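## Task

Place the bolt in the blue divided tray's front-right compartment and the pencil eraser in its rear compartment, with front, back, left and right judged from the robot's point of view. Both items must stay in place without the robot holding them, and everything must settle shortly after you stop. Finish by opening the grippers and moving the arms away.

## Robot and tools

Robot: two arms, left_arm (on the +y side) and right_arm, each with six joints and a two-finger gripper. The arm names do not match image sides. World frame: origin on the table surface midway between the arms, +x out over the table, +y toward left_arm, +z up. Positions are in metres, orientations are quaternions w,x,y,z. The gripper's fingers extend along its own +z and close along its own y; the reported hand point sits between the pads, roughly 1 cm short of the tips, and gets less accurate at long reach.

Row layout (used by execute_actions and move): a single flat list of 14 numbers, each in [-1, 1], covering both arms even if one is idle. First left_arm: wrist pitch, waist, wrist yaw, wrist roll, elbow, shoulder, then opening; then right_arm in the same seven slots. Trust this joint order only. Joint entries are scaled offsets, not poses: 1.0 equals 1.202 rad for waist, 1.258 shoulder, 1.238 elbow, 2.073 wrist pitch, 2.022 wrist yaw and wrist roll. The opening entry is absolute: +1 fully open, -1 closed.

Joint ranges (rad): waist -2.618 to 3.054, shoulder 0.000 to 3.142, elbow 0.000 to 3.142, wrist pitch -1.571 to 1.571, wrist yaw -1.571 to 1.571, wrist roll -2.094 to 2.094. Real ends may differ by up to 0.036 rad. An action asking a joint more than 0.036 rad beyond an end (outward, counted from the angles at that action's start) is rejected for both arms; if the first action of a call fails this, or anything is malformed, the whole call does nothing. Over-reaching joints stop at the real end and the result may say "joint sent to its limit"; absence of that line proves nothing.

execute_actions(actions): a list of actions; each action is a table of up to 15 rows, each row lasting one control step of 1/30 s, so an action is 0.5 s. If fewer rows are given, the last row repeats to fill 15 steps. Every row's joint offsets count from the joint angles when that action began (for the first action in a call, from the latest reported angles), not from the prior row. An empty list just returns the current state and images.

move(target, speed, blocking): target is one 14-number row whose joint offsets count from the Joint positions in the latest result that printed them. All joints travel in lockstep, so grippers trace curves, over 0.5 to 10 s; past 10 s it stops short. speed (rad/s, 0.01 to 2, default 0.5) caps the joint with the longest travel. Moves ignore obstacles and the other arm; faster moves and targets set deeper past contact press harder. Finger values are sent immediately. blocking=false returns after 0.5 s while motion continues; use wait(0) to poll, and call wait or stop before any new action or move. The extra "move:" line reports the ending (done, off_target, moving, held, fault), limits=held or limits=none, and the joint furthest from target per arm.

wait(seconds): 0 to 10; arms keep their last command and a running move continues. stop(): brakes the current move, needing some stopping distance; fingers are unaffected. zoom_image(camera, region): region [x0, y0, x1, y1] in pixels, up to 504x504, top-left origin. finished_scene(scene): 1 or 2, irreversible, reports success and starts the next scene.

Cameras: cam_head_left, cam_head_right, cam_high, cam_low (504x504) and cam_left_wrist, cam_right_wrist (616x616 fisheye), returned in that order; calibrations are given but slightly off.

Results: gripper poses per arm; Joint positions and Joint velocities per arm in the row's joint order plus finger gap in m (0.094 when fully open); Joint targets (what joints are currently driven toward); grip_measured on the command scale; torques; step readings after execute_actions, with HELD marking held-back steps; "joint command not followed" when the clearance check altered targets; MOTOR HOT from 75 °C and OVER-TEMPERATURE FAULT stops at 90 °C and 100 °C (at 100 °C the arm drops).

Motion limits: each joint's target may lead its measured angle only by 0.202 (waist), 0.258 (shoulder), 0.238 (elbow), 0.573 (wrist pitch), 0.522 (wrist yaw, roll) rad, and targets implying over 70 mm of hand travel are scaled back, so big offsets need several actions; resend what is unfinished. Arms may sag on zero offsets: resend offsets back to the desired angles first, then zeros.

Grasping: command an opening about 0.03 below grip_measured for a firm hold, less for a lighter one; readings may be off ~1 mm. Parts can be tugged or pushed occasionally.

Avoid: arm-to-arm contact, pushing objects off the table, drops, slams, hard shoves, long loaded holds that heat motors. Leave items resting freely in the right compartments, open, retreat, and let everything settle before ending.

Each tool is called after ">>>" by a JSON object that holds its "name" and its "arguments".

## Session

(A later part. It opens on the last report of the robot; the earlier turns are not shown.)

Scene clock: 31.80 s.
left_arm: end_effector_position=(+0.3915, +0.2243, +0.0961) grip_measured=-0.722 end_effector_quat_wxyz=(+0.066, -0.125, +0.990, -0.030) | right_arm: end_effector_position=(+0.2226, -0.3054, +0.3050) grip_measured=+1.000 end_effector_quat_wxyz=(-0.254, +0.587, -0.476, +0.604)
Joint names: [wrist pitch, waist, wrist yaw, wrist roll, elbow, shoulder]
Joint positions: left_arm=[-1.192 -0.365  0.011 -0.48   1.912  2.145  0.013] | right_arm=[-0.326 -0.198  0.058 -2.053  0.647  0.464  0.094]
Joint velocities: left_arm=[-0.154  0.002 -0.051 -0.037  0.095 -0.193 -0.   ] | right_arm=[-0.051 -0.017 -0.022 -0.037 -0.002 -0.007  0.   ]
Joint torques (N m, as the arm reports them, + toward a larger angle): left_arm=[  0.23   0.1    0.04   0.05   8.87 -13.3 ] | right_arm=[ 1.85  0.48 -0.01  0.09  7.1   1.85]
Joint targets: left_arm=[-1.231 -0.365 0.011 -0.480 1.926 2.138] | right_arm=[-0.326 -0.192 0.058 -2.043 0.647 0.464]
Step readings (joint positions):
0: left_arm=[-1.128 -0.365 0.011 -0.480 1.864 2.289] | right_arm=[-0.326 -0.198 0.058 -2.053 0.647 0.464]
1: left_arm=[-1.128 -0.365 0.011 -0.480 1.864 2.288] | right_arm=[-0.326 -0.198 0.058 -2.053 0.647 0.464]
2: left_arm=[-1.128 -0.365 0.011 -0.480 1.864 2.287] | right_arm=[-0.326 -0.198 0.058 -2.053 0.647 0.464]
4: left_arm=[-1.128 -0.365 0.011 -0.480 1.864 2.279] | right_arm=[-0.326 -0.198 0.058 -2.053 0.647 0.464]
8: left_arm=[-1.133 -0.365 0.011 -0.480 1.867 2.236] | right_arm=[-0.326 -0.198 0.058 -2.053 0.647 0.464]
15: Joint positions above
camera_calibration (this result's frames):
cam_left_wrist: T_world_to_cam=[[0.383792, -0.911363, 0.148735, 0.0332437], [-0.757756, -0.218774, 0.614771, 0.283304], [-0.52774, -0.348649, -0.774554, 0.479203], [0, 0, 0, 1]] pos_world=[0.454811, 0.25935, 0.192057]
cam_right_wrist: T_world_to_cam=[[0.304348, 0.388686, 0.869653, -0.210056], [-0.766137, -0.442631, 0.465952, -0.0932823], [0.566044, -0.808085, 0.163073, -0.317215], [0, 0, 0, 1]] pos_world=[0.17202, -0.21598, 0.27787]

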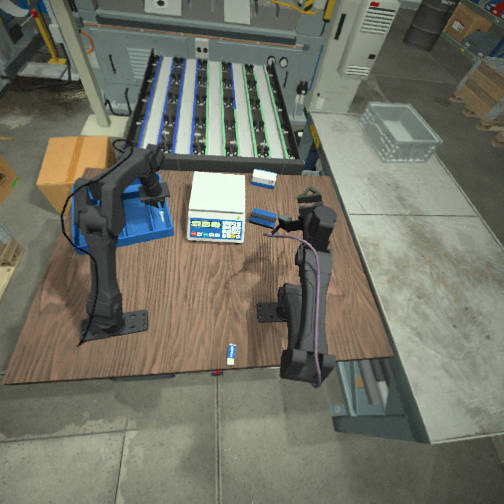

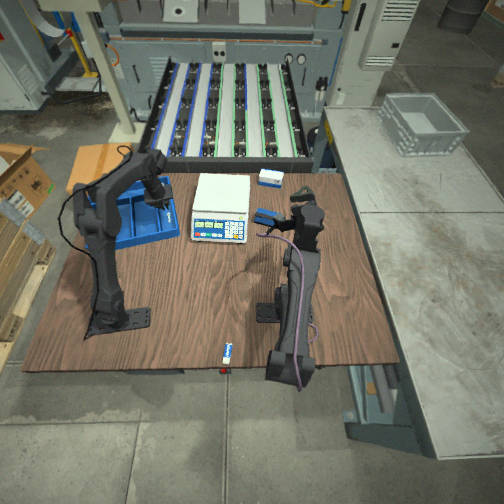

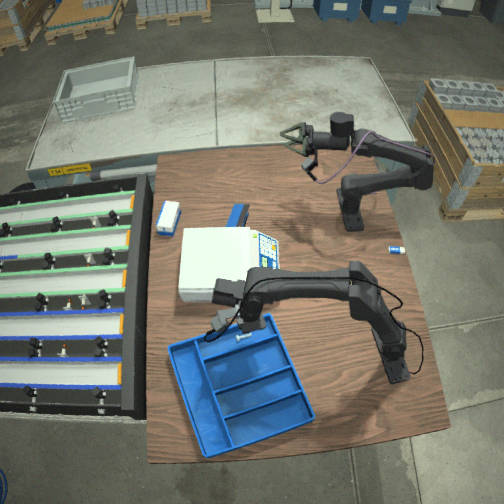

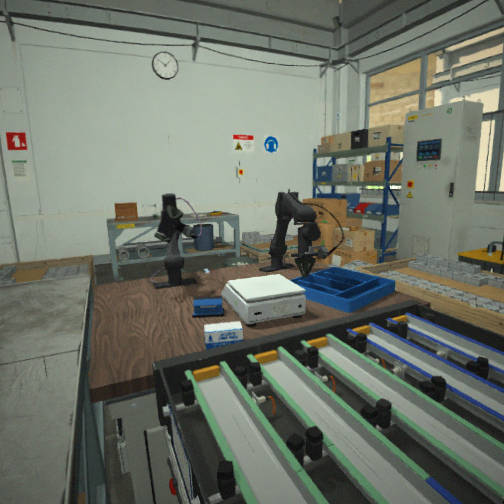

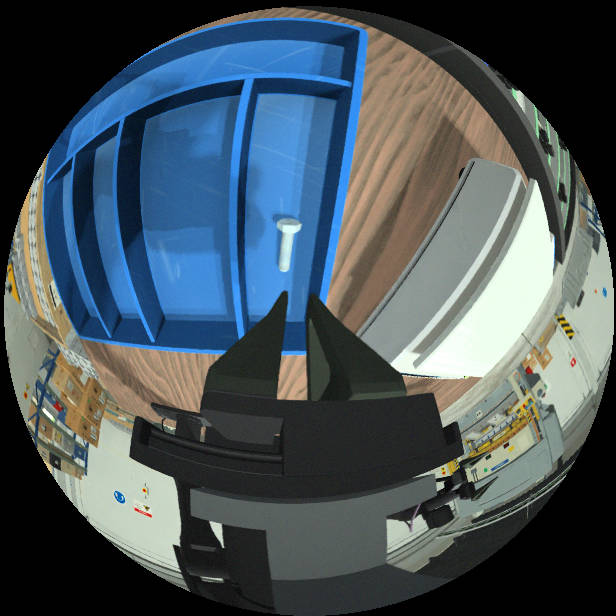

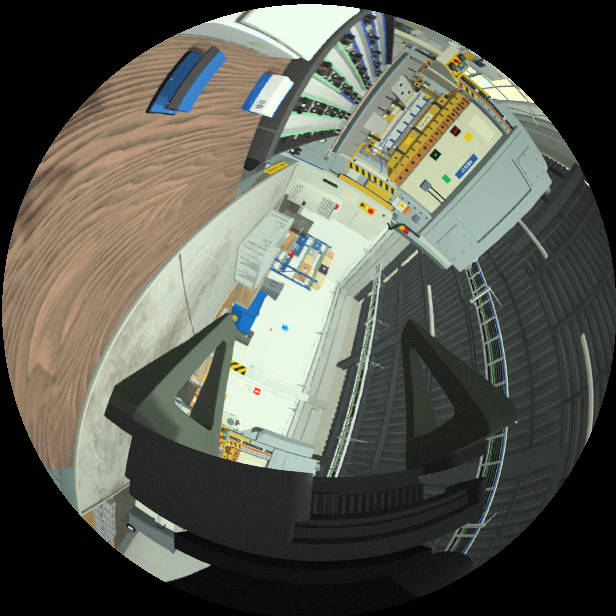

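>>> {"name": "move", "arguments": {"target": [-0.149,-0.12,0,-0.3,0.085,-0.21,1, 0,0.005,0,0.005,0,0,1], "speed": 1.0}}

Scene clock: 35.60 s.
left_arm: end_effector_position=(+0.3141, +0.1865, +0.2118) grip_measured=+1.000 end_effector_quat_wxyz=(+0.070, -0.345, +0.933, -0.069) | right_arm: end_effector_position=(+0.2226, -0.3054, +0.3050) grip_measured=+1.000 end_effector_quat_wxyz=(-0.254, +0.587, -0.476, +0.604)
Joint names: [wrist pitch, waist, wrist yaw, wrist roll, elbow, shoulder]
Joint positions: left_arm=[-1.482 -0.506  0.011 -1.078  2.     1.891  0.094] | right_arm=[-0.326 -0.198  0.058 -2.054  0.647  0.464  0.094]
Joint velocities: left_arm=[-0.051 -0.007 -0.037 -0.007  0.012  0.027  0.   ] | right_arm=[-0.095  0.002 -0.022  0.022  0.002 -0.017  0.   ]
Joint torques (N m, as the arm reports them, + toward a larger angle): left_arm=[  0.35  -0.4    0.08  -0.06   9.05 -11.79] | right_arm=[1.85 0.48 0.   0.1  7.09 1.9 ]
Joint targets: left_arm=[-1.500 -0.510 0.011 -1.086 2.017 1.882] | right_arm=[-0.326 -0.192 0.058 -2.043 0.647 0.464]
move: done; limits=none; left_arm: farthest joint: the wrist pitch, 0.018 radians from its target (0.284 radians at the start); right_arm: farthest joint: the wrist roll, 0.011 radians from its target (0.010 radians at the start)
camera_calibration (this result's frames):
cam_left_wrist: T_world_to_cam=[[0.734813, -0.633769, 0.241634, -0.17048], [-0.6097, -0.4611, 0.644711, 0.13757], [-0.297181, -0.621066, -0.725231, 0.482784], [0, 0, 0, 1]] pos_world=[0.352621, 0.255229, 0.302631]
cam_right_wrist: T_world_to_cam=[[0.304489, 0.389349, 0.869306, -0.209779], [-0.765991, -0.442376, 0.466435, -0.0933844], [0.566166, -0.807905, 0.163539, -0.317329], [0, 0, 0, 1]] pos_world=[0.172005, -0.216005, 0.277816]

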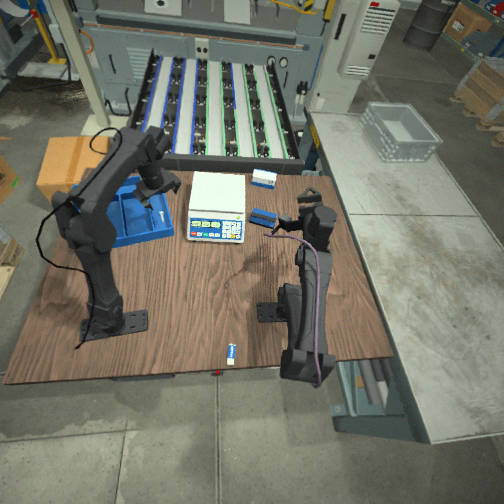

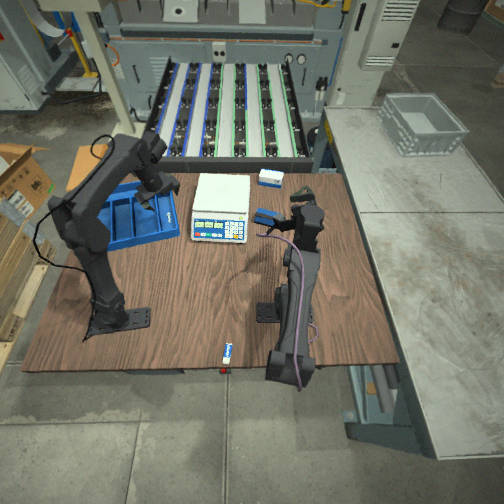

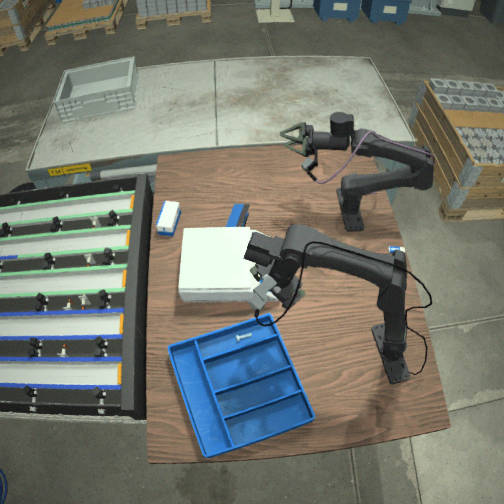

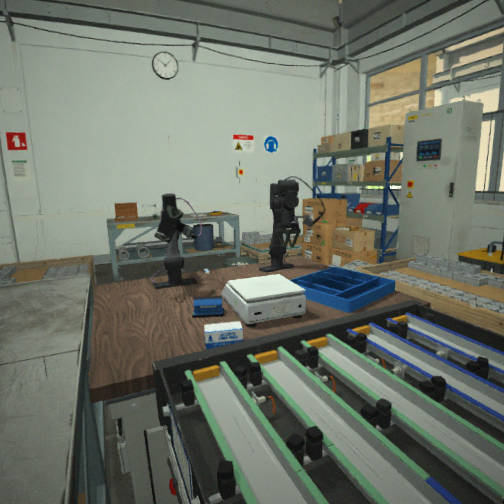

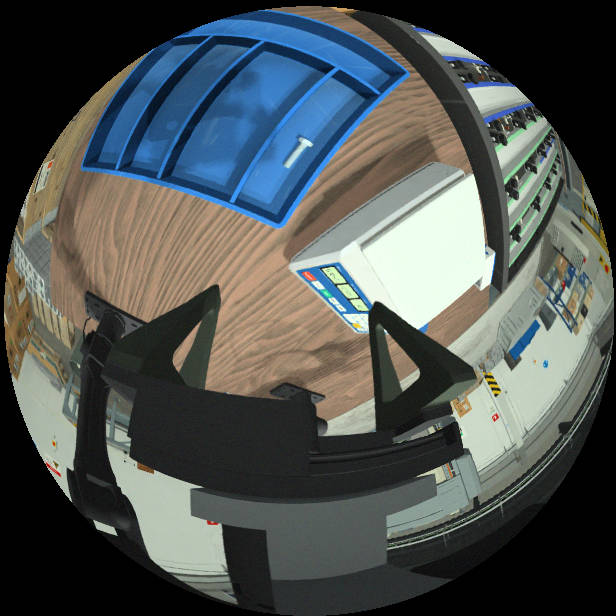

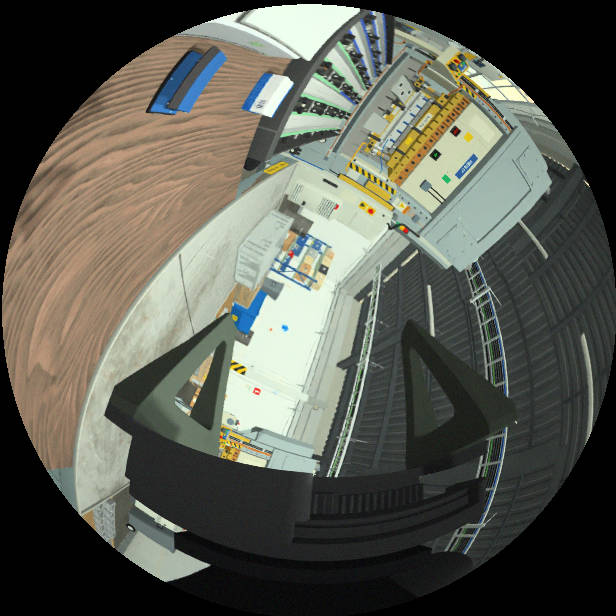

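>>> {"name": "move", "arguments": {"target": [0.035,-1.0,0,-0.398,-0.166,0.076,0.1, 0,0.005,0,0.005,0,0,1], "speed": 1.2}}

Scene clock: 37.83 s.
left_arm: end_effector_position=(-0.0525, -0.0457, +0.1318) grip_measured=+0.102 end_effector_quat_wxyz=(-0.008, -0.148, +0.989, +0.005) | right_arm: end_effector_position=(+0.2226, -0.3054, +0.3050) grip_measured=+1.000 end_effector_quat_wxyz=(-0.254, +0.587, -0.476, +0.604)
Joint names: [wrist pitch, waist, wrist yaw, wrist roll, elbow, shoulder]
Joint positions: left_arm=[-1.412 -1.713  0.018 -1.873  1.809  1.974  0.052] | right_arm=[-0.326 -0.198  0.058 -2.054  0.647  0.464  0.094]
Joint velocities: left_arm=[-0.051  0.017 -0.037 -0.037  0.012  0.027 -0.001] | right_arm=[-0.007 -0.002 -0.007  0.051 -0.007  0.007  0.   ]
Joint torques (N m, as the arm reports them, + toward a larger angle): left_arm=[  0.19   0.41  -0.02  -0.02   6.51 -10.47] | right_arm=[1.85 0.47 0.   0.11 7.11 1.88]
Joint targets: left_arm=[-1.410 -1.707 0.011 -1.882 1.795 1.987] | right_arm=[-0.326 -0.192 0.058 -2.043 0.647 0.464]
move: done; limits=none; left_arm: farthest joint: the elbow, 0.014 radians from its target (0.206 radians at the start); right_arm: farthest joint: the wrist roll, 0.010 radians from its target (0.010 radians at the start)
camera_calibration (this result's frames):
cam_left_wrist: T_world_to_cam=[[0.440358, -0.896924, 0.0401573, -0.0298147], [-0.641195, -0.282866, 0.713341, -0.143972], [-0.628453, -0.339874, -0.699666, 0.163689], [0, 0, 0, 1]] pos_world=[0.0236863, -0.0118326, 0.218426]
cam_right_wrist: T_world_to_cam=[[0.304631, 0.390012, 0.868959, -0.209502], [-0.765844, -0.442121, 0.466918, -0.0934864], [0.566289, -0.807725, 0.164005, -0.317443], [0, 0, 0, 1]] pos_world=[0.17199, -0.216031, 0.277762]

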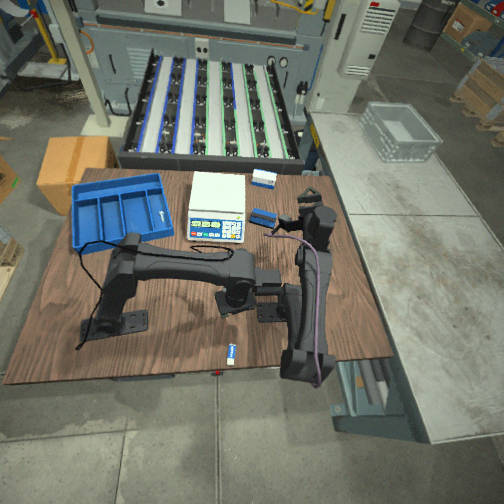

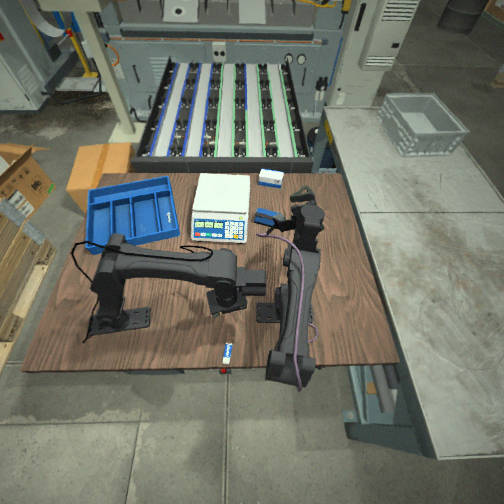

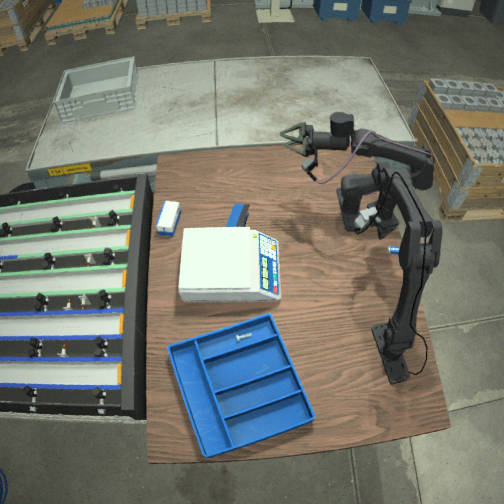

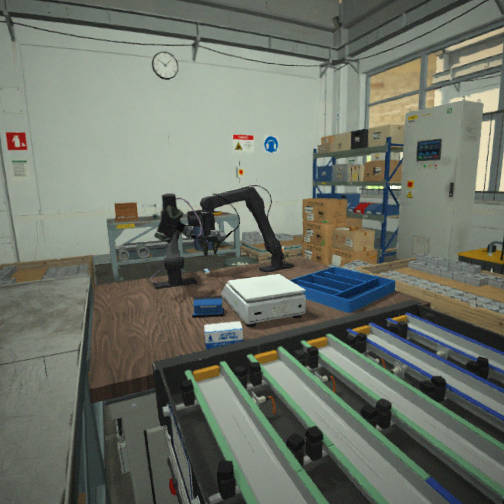

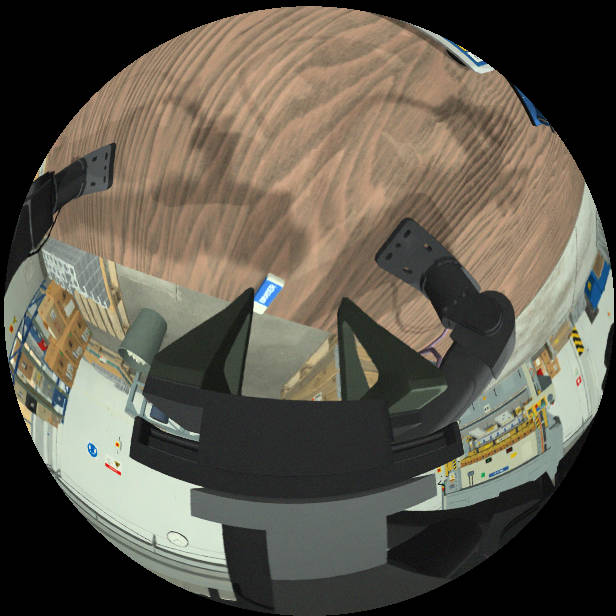

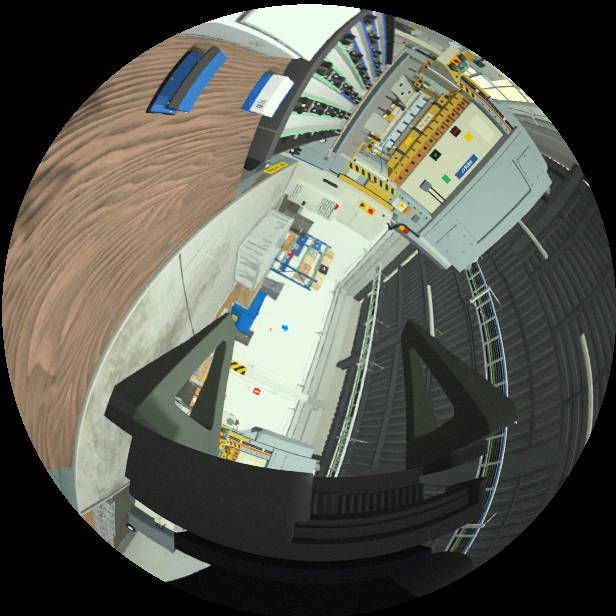

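>>> {"name": "zoom_image", "arguments": {"camera": "cam_left_wrist", "region": [200, 230, 360, 390]}}

Region (200, 230, 360, 390) of cam_left_wrist's 616x616 image, scaled by 3.150, with more detail than that image has.

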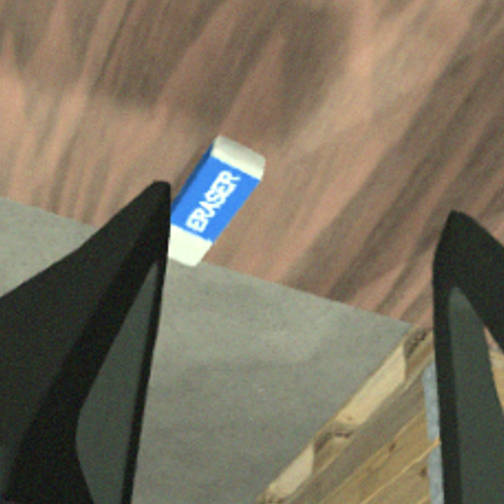

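>>> {"name": "move", "arguments": {"target": [0.141,-0.22,-0.009,0.054,-0.153,0.091,0.1, 0,0.37,0,0.005,0,0,1], "speed": 0.5}}

>>> {"name": "zoom_image", "arguments": {"camera": "cam_left_wrist", "region": [180, 180, 420, 420]}}

Scene clock: 40.10 s.
left_arm: end_effector_position=(-0.1553, -0.0528, +0.0496) grip_measured=+0.102 end_effector_quat_wxyz=(-0.007, +0.034, +0.999, +0.001) | right_arm: end_effector_position=(+0.2275, -0.1936, +0.3050) grip_measured=+1.000 end_effector_quat_wxyz=(-0.377, +0.676, -0.338, +0.535)
Joint names: [wrist pitch, waist, wrist yaw, wrist roll, elbow, shoulder]
Joint positions: left_arm=[-1.123 -1.979  0.014 -1.773  1.632  2.077  0.052] | right_arm=[-0.326  0.236  0.058 -2.055  0.647  0.464  0.094]
Joint velocities: left_arm=[ 0.037 -0.012 -0.051  0.022  0.007 -0.012  0.001] | right_arm=[-0.022  0.007 -0.066 -0.051 -0.002  0.017  0.   ]
Joint torques (N m, as the arm reports them, + toward a larger angle): left_arm=[  0.19  -0.01  -0.08   0.12   6.54 -11.5 ] | right_arm=[ 1.85  0.87 -0.01  0.11  7.09  1.88]
Joint targets: left_arm=[-1.120 -1.978 -0.001 -1.764 1.619 2.089] | right_arm=[-0.326 0.247 0.058 -2.044 0.647 0.464]
move: done; limits=none; left_arm: farthest joint: the wrist yaw, 0.014 radians from its target (0.018 radians at the start); right_arm: farthest joint: the wrist roll, 0.011 radians from its target (0.010 radians at the start)
camera_calibration (this result's frames):
cam_left_wrist: T_world_to_cam=[[0.0910936, -0.994544, 0.0508385, -0.047556], [-0.700362, -0.027689, 0.713251, -0.148974], [-0.707951, -0.100578, -0.699063, 0.0394027], [0, 0, 0, 1]] pos_world=[-0.0721086, -0.0474585, 0.136219]
cam_right_wrist: T_world_to_cam=[[0.112352, 0.482631, 0.868588, -0.1928], [-0.509096, -0.722723, 0.467433, -0.153191], [0.853345, -0.494712, 0.164506, -0.234846], [0, 0, 0, 1]] pos_world=[0.144077, -0.133844, 0.277704]

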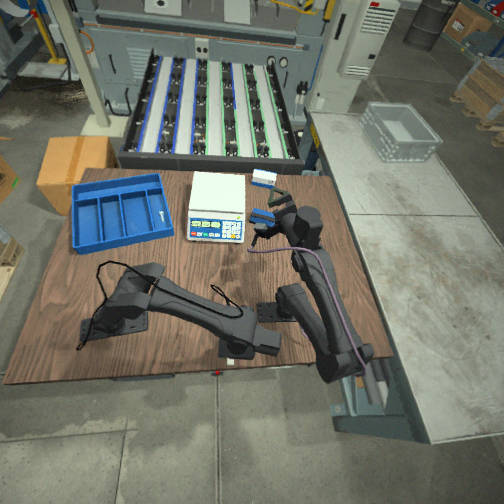

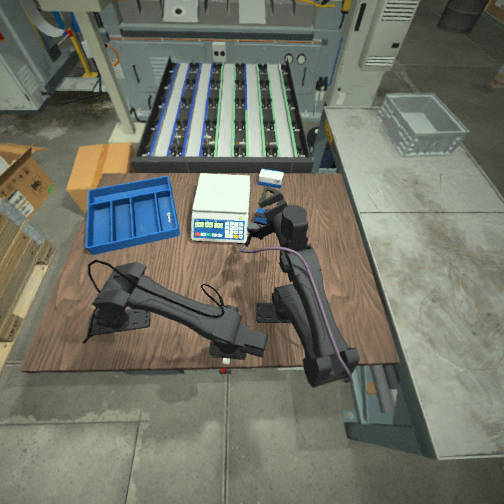

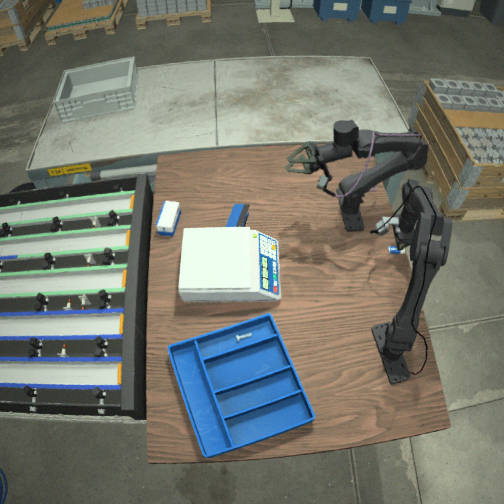

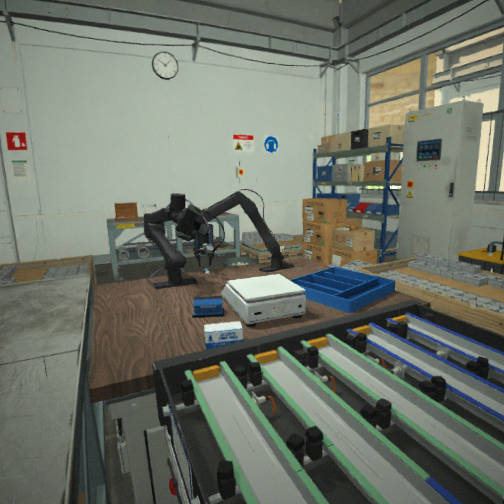

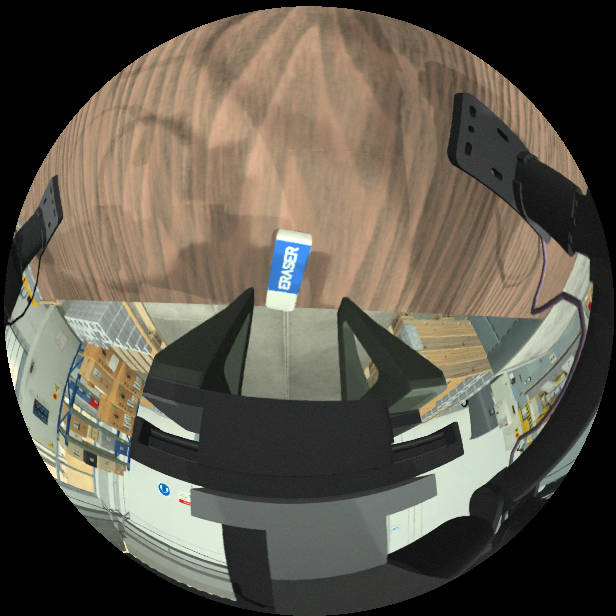

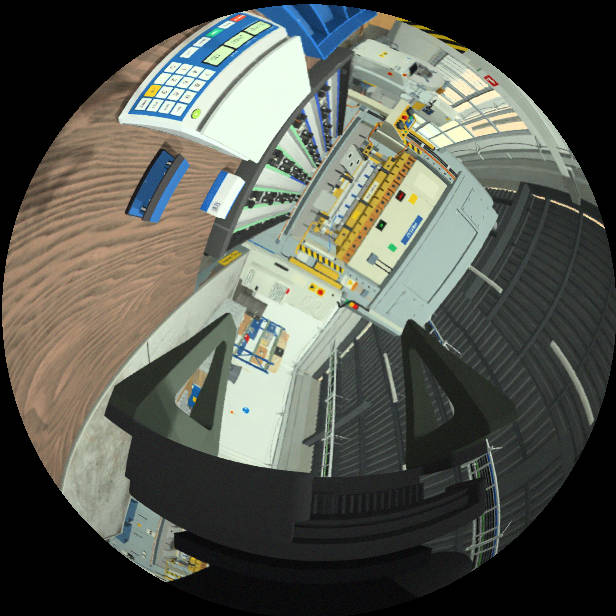

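Region (180, 180, 420, 420) of cam_left_wrist's 616x616 image, scaled by 2.100, with more detail than that image has.

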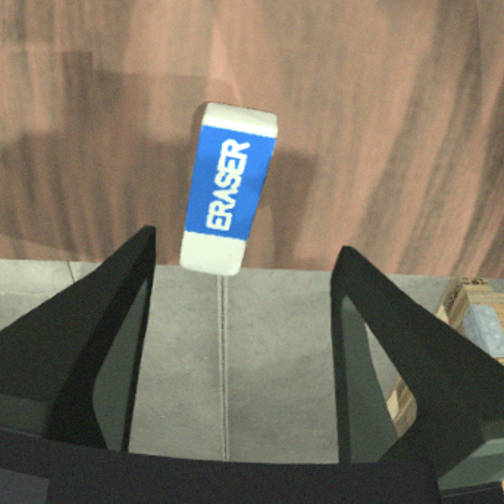

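>>> {"name": "move", "arguments": {"target": [0.078,-0.013,-0.007,0.032,-0.12,0.004,0.1, 0,0.005,0,0.005,0,0,1], "speed": 0.2}}

>>> {"name": "zoom_image", "arguments": {"camera": "cam_left_wrist", "region": [180, 180, 420, 420]}}

Scene clock: 42.13 s.
left_arm: end_effector_position=(-0.1577, -0.0486, +0.0171) grip_measured=+0.102 end_effector_quat_wxyz=(-0.009, +0.067, +0.998, -0.011) | right_arm: end_effector_position=(+0.2275, -0.1936, +0.3050) grip_measured=+1.000 end_effector_quat_wxyz=(-0.377, +0.676, -0.338, +0.535)
Joint names: [wrist pitch, waist, wrist yaw, wrist roll, elbow, shoulder]
Joint positions: left_arm=[-0.966 -1.987  0.014 -1.717  1.497  2.077  0.052] | right_arm=[-0.326  0.236  0.058 -2.056  0.647  0.464  0.094]
Joint velocities: left_arm=[-0.066  0.017  0.022  0.037 -0.002 -0.007 -0.   ] | right_arm=[ 0.007 -0.002  0.007 -0.066  0.012 -0.017  0.   ]
Joint torques (N m, as the arm reports them, + toward a larger angle): left_arm=[  0.25  -0.55  -0.07   0.12   6.01 -11.9 ] | right_arm=[1.85 0.49 0.   0.1  7.1  1.89]
Joint targets: left_arm=[-0.962 -1.994 -0.001 -1.708 1.483 2.082] | right_arm=[-0.326 0.242 0.058 -2.045 0.647 0.464]
move: done; limits=none; left_arm: farthest joint: the elbow, 0.014 radians from its target (0.148 radians at the start); right_arm: farthest joint: the wrist roll, 0.011 radians from its target (0.010 radians at the start)
camera_calibration (this result's frames):
cam_left_wrist: T_world_to_cam=[[0.0272458, -0.996907, 0.0737205, -0.0521297], [-0.695999, 0.0340172, 0.717237, -0.123732], [-0.717526, -0.0708511, -0.692919, 0.015206], [0, 0, 0, 1]] pos_world=[-0.0737861, -0.0466821, 0.103125]
cam_right_wrist: T_world_to_cam=[[0.112277, 0.482961, 0.868414, -0.192666], [-0.509083, -0.722576, 0.467674, -0.153239], [0.853363, -0.494604, 0.164739, -0.2349], [0, 0, 0, 1]] pos_world=[0.144076, -0.133859, 0.277677]

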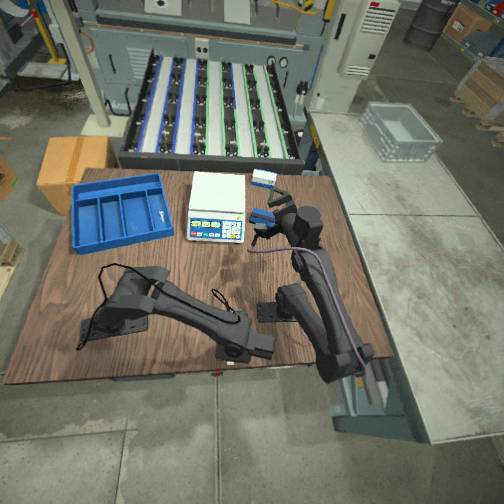

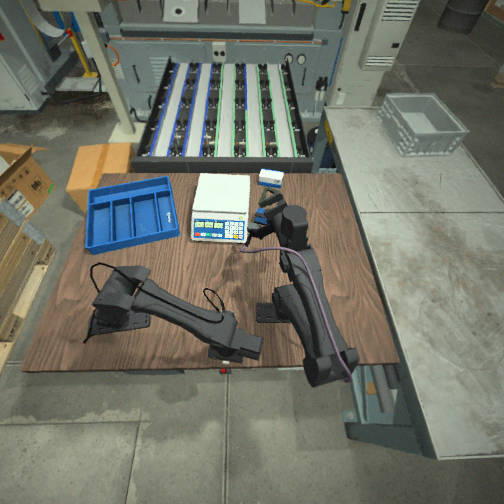

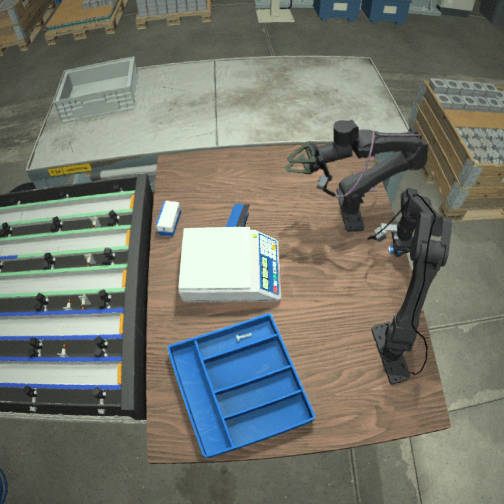

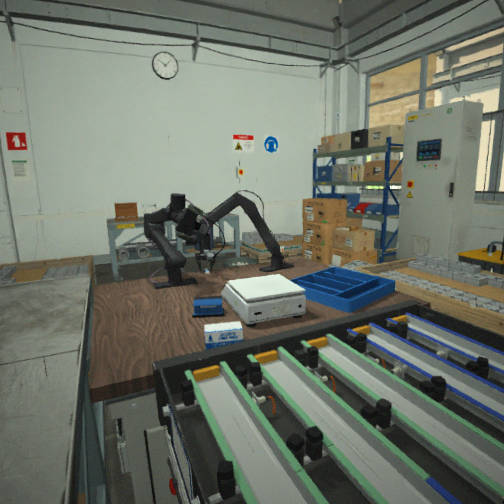

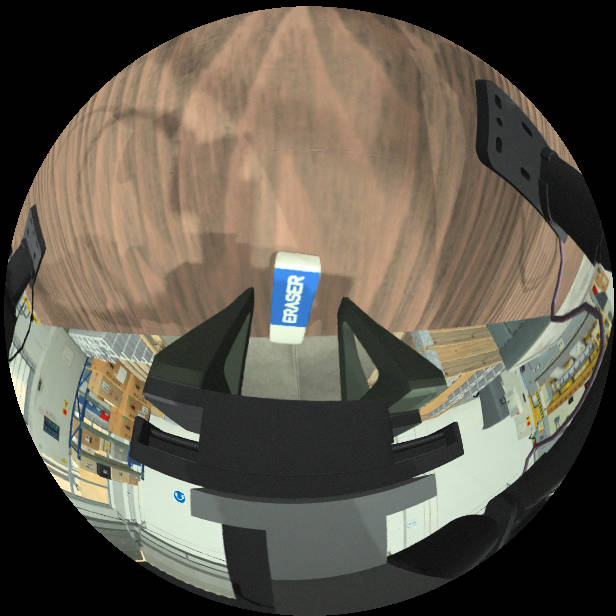

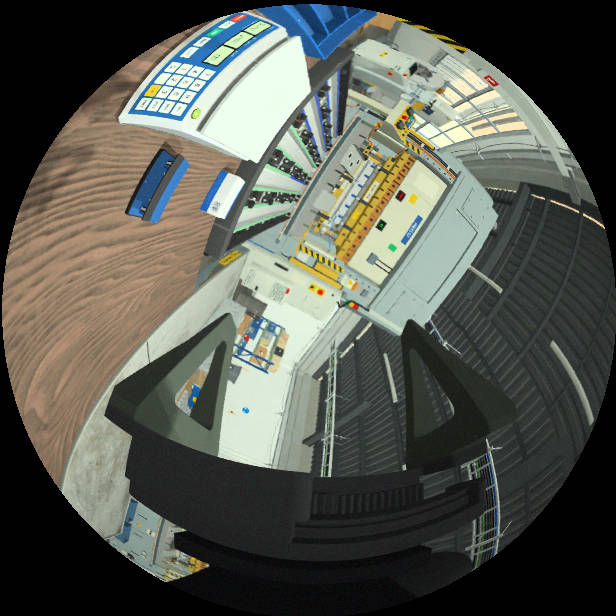

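Region (180, 180, 420, 420) of cam_left_wrist's 616x616 image, scaled by 2.100, with more detail than that image has.

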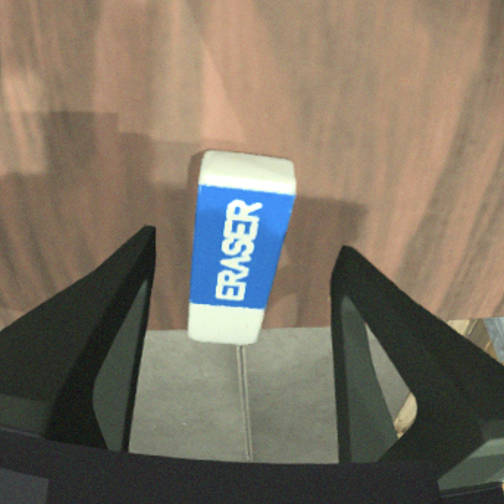

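>>> {"name": "execute_actions", "arguments": {"actions": [[[0.002,-0.003,-0.004,0.003,-0.008,0.003,-0.1, 0,0.005,0,0.005,0,0,1],[0.002,-0.003,-0.004,0.003,-0.008,0.003,-0.2, 0,0.005,0,0.005,0,0,1],[0.002,-0.003,-0.004,0.003,-0.008,0.003,-0.3, 0,0.005,0,0.005,0,0,1],[0.002,-0.003,-0.004,0.003,-0.008,0.003,-0.38, 0,0.005,0,0.005,0,0,1],[0.002,-0.003,-0.004,0.003,-0.008,0.003,-0.44, 0,0.005,0,0.005,0,0,1],[0.002,-0.003,-0.004,0.003,-0.008,0.003,-0.48, 0,0.005,0,0.005,0,0,1],[0.002,-0.003,-0.004,0.003,-0.008,0.003,-0.52, 0,0.005,0,0.005,0,0,1],[0.002,-0.003,-0.004,0.003,-0.008,0.003,-0.55, 0,0.005,0,0.005,0,0,1]],[[0.002,-0.003,-0.004,0.003,-0.008,0.003,-0.55, 0,0.005,0,0.005,0,0,1]]]}}

>>> {"name": "zoom_image", "arguments": {"camera": "cam_left_wrist", "region": [180, 180, 420, 420]}}

Scene clock: 43.33 s.
left_arm: end_effector_position=(-0.1578, -0.0490, +0.0171) grip_measured=-0.542 end_effector_quat_wxyz=(-0.009, +0.067, +0.998, -0.012) | right_arm: end_effector_position=(+0.2275, -0.1936, +0.3050) grip_measured=+1.000 end_effector_quat_wxyz=(-0.377, +0.676, -0.338, +0.535)
Joint names: [wrist pitch, waist, wrist yaw, wrist roll, elbow, shoulder]
Joint positions: left_arm=[-0.964 -1.987  0.014 -1.717  1.497  2.077  0.022] | right_arm=[-0.326  0.236  0.058 -2.056  0.647  0.464  0.094]
Joint velocities: left_arm=[ 0.037  0.022  0.007 -0.007 -0.012  0.007  0.   ] | right_arm=[-0.007  0.032  0.066  0.037  0.002 -0.012  0.   ]
Joint torques (N m, as the arm reports them, + toward a larger angle): left_arm=[  0.22  -0.26  -0.04   0.14   6.45 -11.93] | right_arm=[1.86 0.48 0.   0.09 7.11 1.86]
Joint targets: left_arm=[-0.961 -1.991 0.005 -1.711 1.487 2.081] | right_arm=[-0.326 0.242 0.058 -2.045 0.647 0.464]
Step readings (joint positions; steps 1 to 15: 1st action; 16 to 30: 2nd action):
0: left_arm=[-0.966 -1.987 0.014 -1.717 1.497 2.077] | right_arm=[-0.326 0.236 0.058 -2.056 0.647 0.464]
1: left_arm=[-0.966 -1.987 0.014 -1.717 1.497 2.077] | right_arm=[-0.326 0.236 0.058 -2.056 0.647 0.464]
2: left_arm=[-0.966 -1.987 0.014 -1.717 1.497 2.077] | right_arm=[-0.326 0.236 0.058 -2.056 0.647 0.464]
4: left_arm=[-0.965 -1.987 0.014 -1.717 1.497 2.077] | right_arm=[-0.326 0.236 0.058 -2.056 0.647 0.464]
8: left_arm=[-0.965 -1.987 0.014 -1.717 1.497 2.077] | right_arm=[-0.326 0.236 0.058 -2.056 0.647 0.464]
15: left_arm=[-0.965 -1.987 0.014 -1.717 1.497 2.077] | right_arm=[-0.326 0.236 0.058 -2.056 0.647 0.464]
16: left_arm=[-0.965 -1.987 0.014 -1.717 1.497 2.077] | right_arm=[-0.326 0.236 0.058 -2.056 0.647 0.464]
17: left_arm=[-0.965 -1.987 0.014 -1.717 1.497 2.077] | right_arm=[-0.326 0.236 0.058 -2.056 0.647 0.464]
19: left_arm=[-0.965 -1.987 0.014 -1.717 1.497 2.077] | right_arm=[-0.326 0.236 0.058 -2.056 0.647 0.464]
23: left_arm=[-0.964 -1.987 0.014 -1.717 1.497 2.077] | right_arm=[-0.326 0.236 0.058 -2.056 0.647 0.464]
30: Joint positions above
camera_calibration (this result's frames):
cam_left_wrist: T_world_to_cam=[[0.0272772, -0.996798, 0.075171, -0.0525054], [-0.695696, 0.0350693, 0.717479, -0.123704], [-0.717818, -0.071867, -0.692512, 0.0150088], [0, 0, 0, 1]] pos_world=[-0.0738546, -0.0469204, 0.103096]
cam_right_wrist: T_world_to_cam=[[0.112277, 0.482961, 0.868414, -0.192666], [-0.509083, -0.722576, 0.467674, -0.153239], [0.853363, -0.494604, 0.164739, -0.2349], [0, 0, 0, 1]] pos_world=[0.144076, -0.133859, 0.277677]

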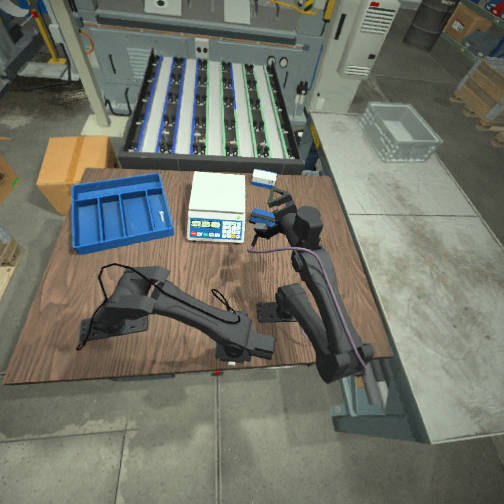

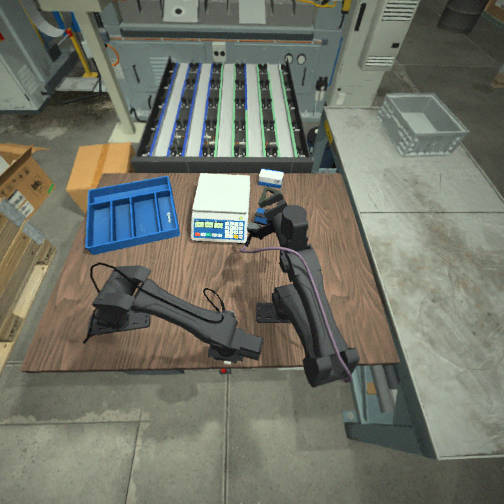

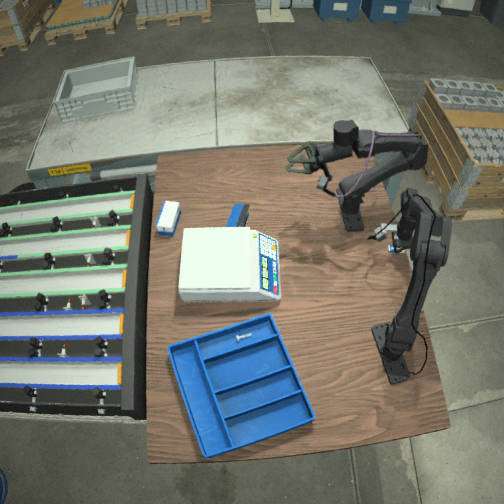

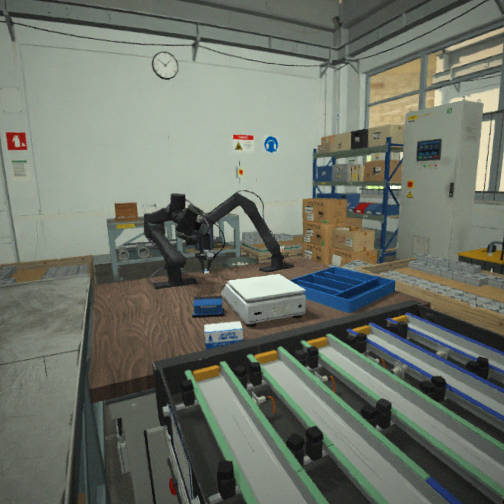

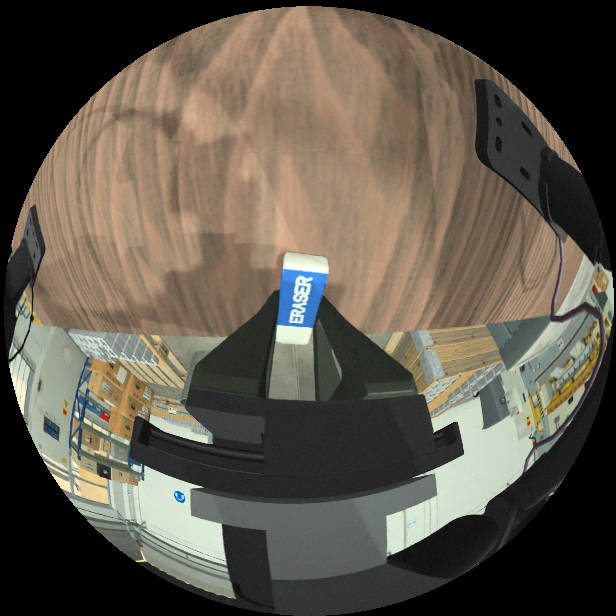

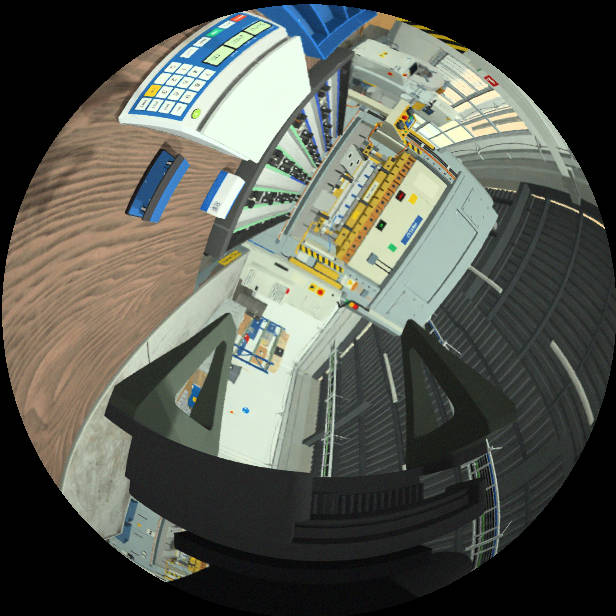

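Region (180, 180, 420, 420) of cam_left_wrist's 616x616 image, scaled by 2.100, with more detail than that image has.

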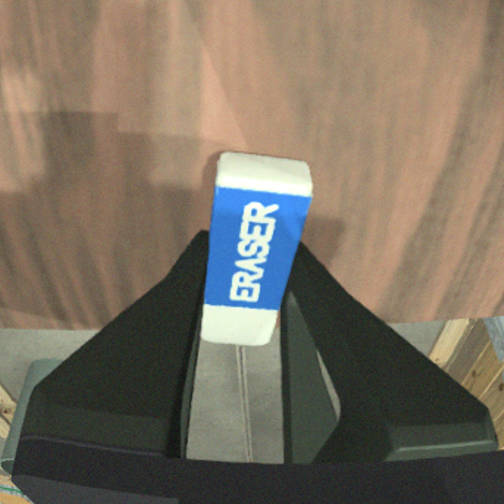

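>>> {"name": "execute_actions", "arguments": {"actions": [[[0,0,0,0,0,0,-0.59,0,0.005,0,0.005,0,0,1]]]}}

Scene clock: 44.17 s.
left_arm: end_effector_position=(-0.1578, -0.0490, +0.0171) grip_measured=-0.569 end_effector_quat_wxyz=(-0.009, +0.067, +0.998, -0.012) | right_arm: end_effector_position=(+0.2275, -0.1936, +0.3050) grip_measured=+1.000 end_effector_quat_wxyz=(-0.377, +0.676, -0.338, +0.535)
Joint names: [wrist pitch, waist, wrist yaw, wrist roll, elbow, shoulder]
Joint positions: left_arm=[-0.964 -1.987  0.014 -1.717  1.497  2.077  0.02 ] | right_arm=[-0.326  0.236  0.058 -2.056  0.647  0.464  0.094]
Joint velocities: left_arm=[ 0.022 -0.012  0.007  0.037 -0.007 -0.002 -0.001] | right_arm=[-0.022 -0.002  0.022 -0.022 -0.012  0.002  0.   ]
Joint torques (N m, as the arm reports them, + toward a larger angle): left_arm=[  0.21   0.15   0.04   0.05   7.51 -12.24] | right_arm=[1.84 0.47 0.   0.09 7.1  1.87]
Joint targets: left_arm=[-0.964 -1.987 0.014 -1.717 1.497 2.077] | right_arm=[-0.326 0.242 0.058 -2.045 0.647 0.464]
Step readings (joint positions):
0: left_arm=[-0.964 -1.987 0.014 -1.717 1.497 2.077] | right_arm=[-0.326 0.236 0.058 -2.056 0.647 0.464]
1: left_arm=[-0.964 -1.987 0.014 -1.717 1.497 2.077] | right_arm=[-0.326 0.236 0.058 -2.056 0.647 0.464]
2: left_arm=[-0.964 -1.987 0.014 -1.717 1.497 2.077] | right_arm=[-0.326 0.236 0.058 -2.056 0.647 0.464]
4: left_arm=[-0.964 -1.987 0.014 -1.717 1.497 2.077] | right_arm=[-0.326 0.236 0.058 -2.056 0.647 0.464]
8: left_arm=[-0.964 -1.987 0.014 -1.717 1.497 2.077] | right_arm=[-0.326 0.236 0.058 -2.056 0.647 0.464]
15: Joint positions above
camera_calibration (this result's frames):
cam_left_wrist: T_world_to_cam=[[0.0272772, -0.996798, 0.075171, -0.0525054], [-0.695696, 0.0350693, 0.717479, -0.123704], [-0.717818, -0.071867, -0.692512, 0.0150088], [0, 0, 0, 1]] pos_world=[-0.0738546, -0.0469204, 0.103096]
cam_right_wrist: T_world_to_cam=[[0.112277, 0.482961, 0.868414, -0.192666], [-0.509083, -0.722576, 0.467674, -0.153239], [0.853363, -0.494604, 0.164739, -0.2349], [0, 0, 0, 1]] pos_world=[0.144076, -0.133859, 0.277677]

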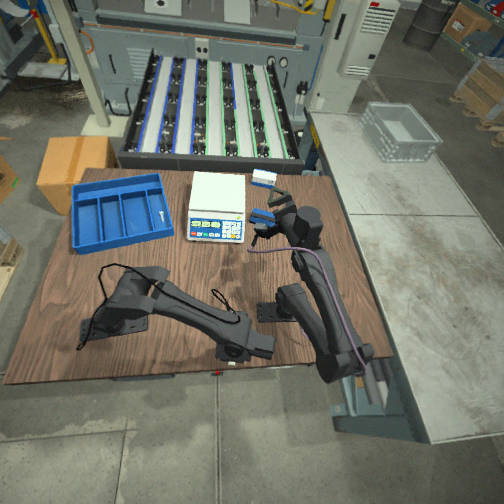

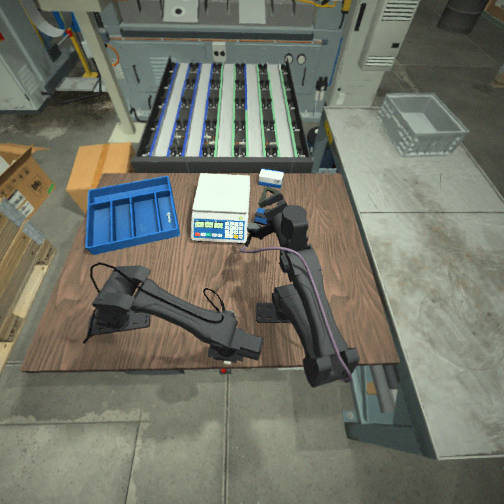

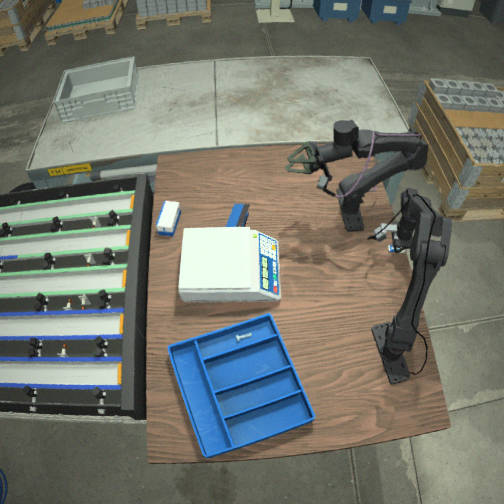

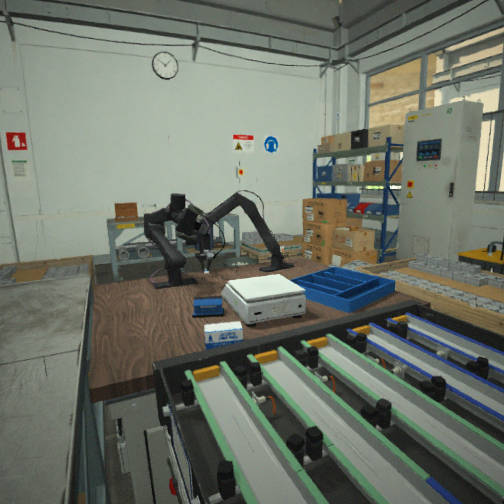

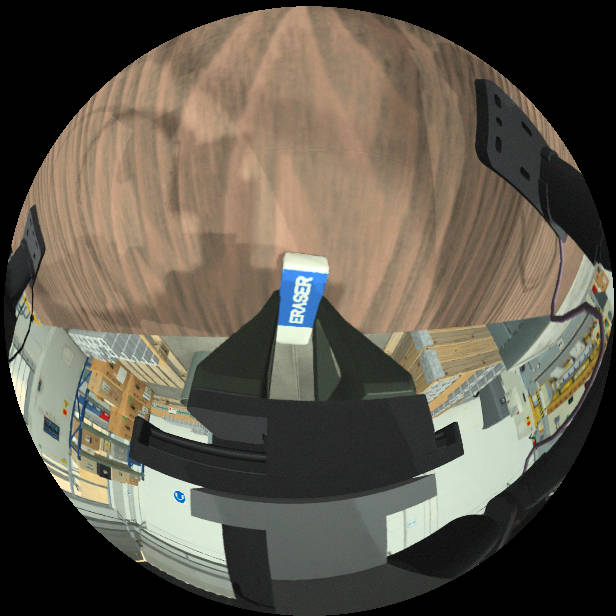

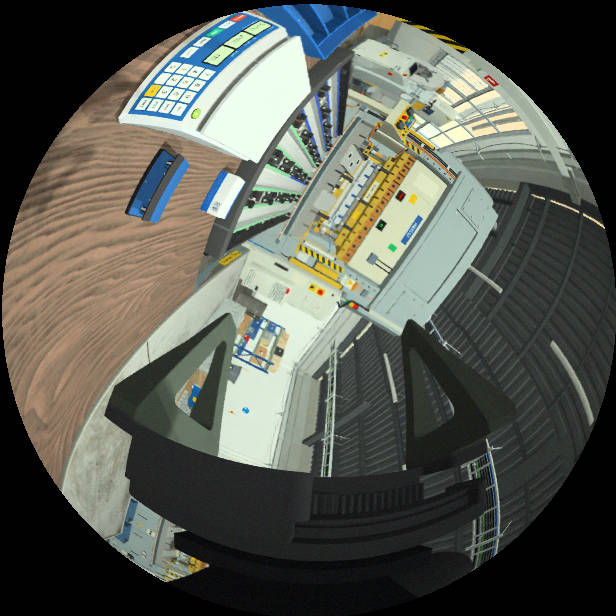

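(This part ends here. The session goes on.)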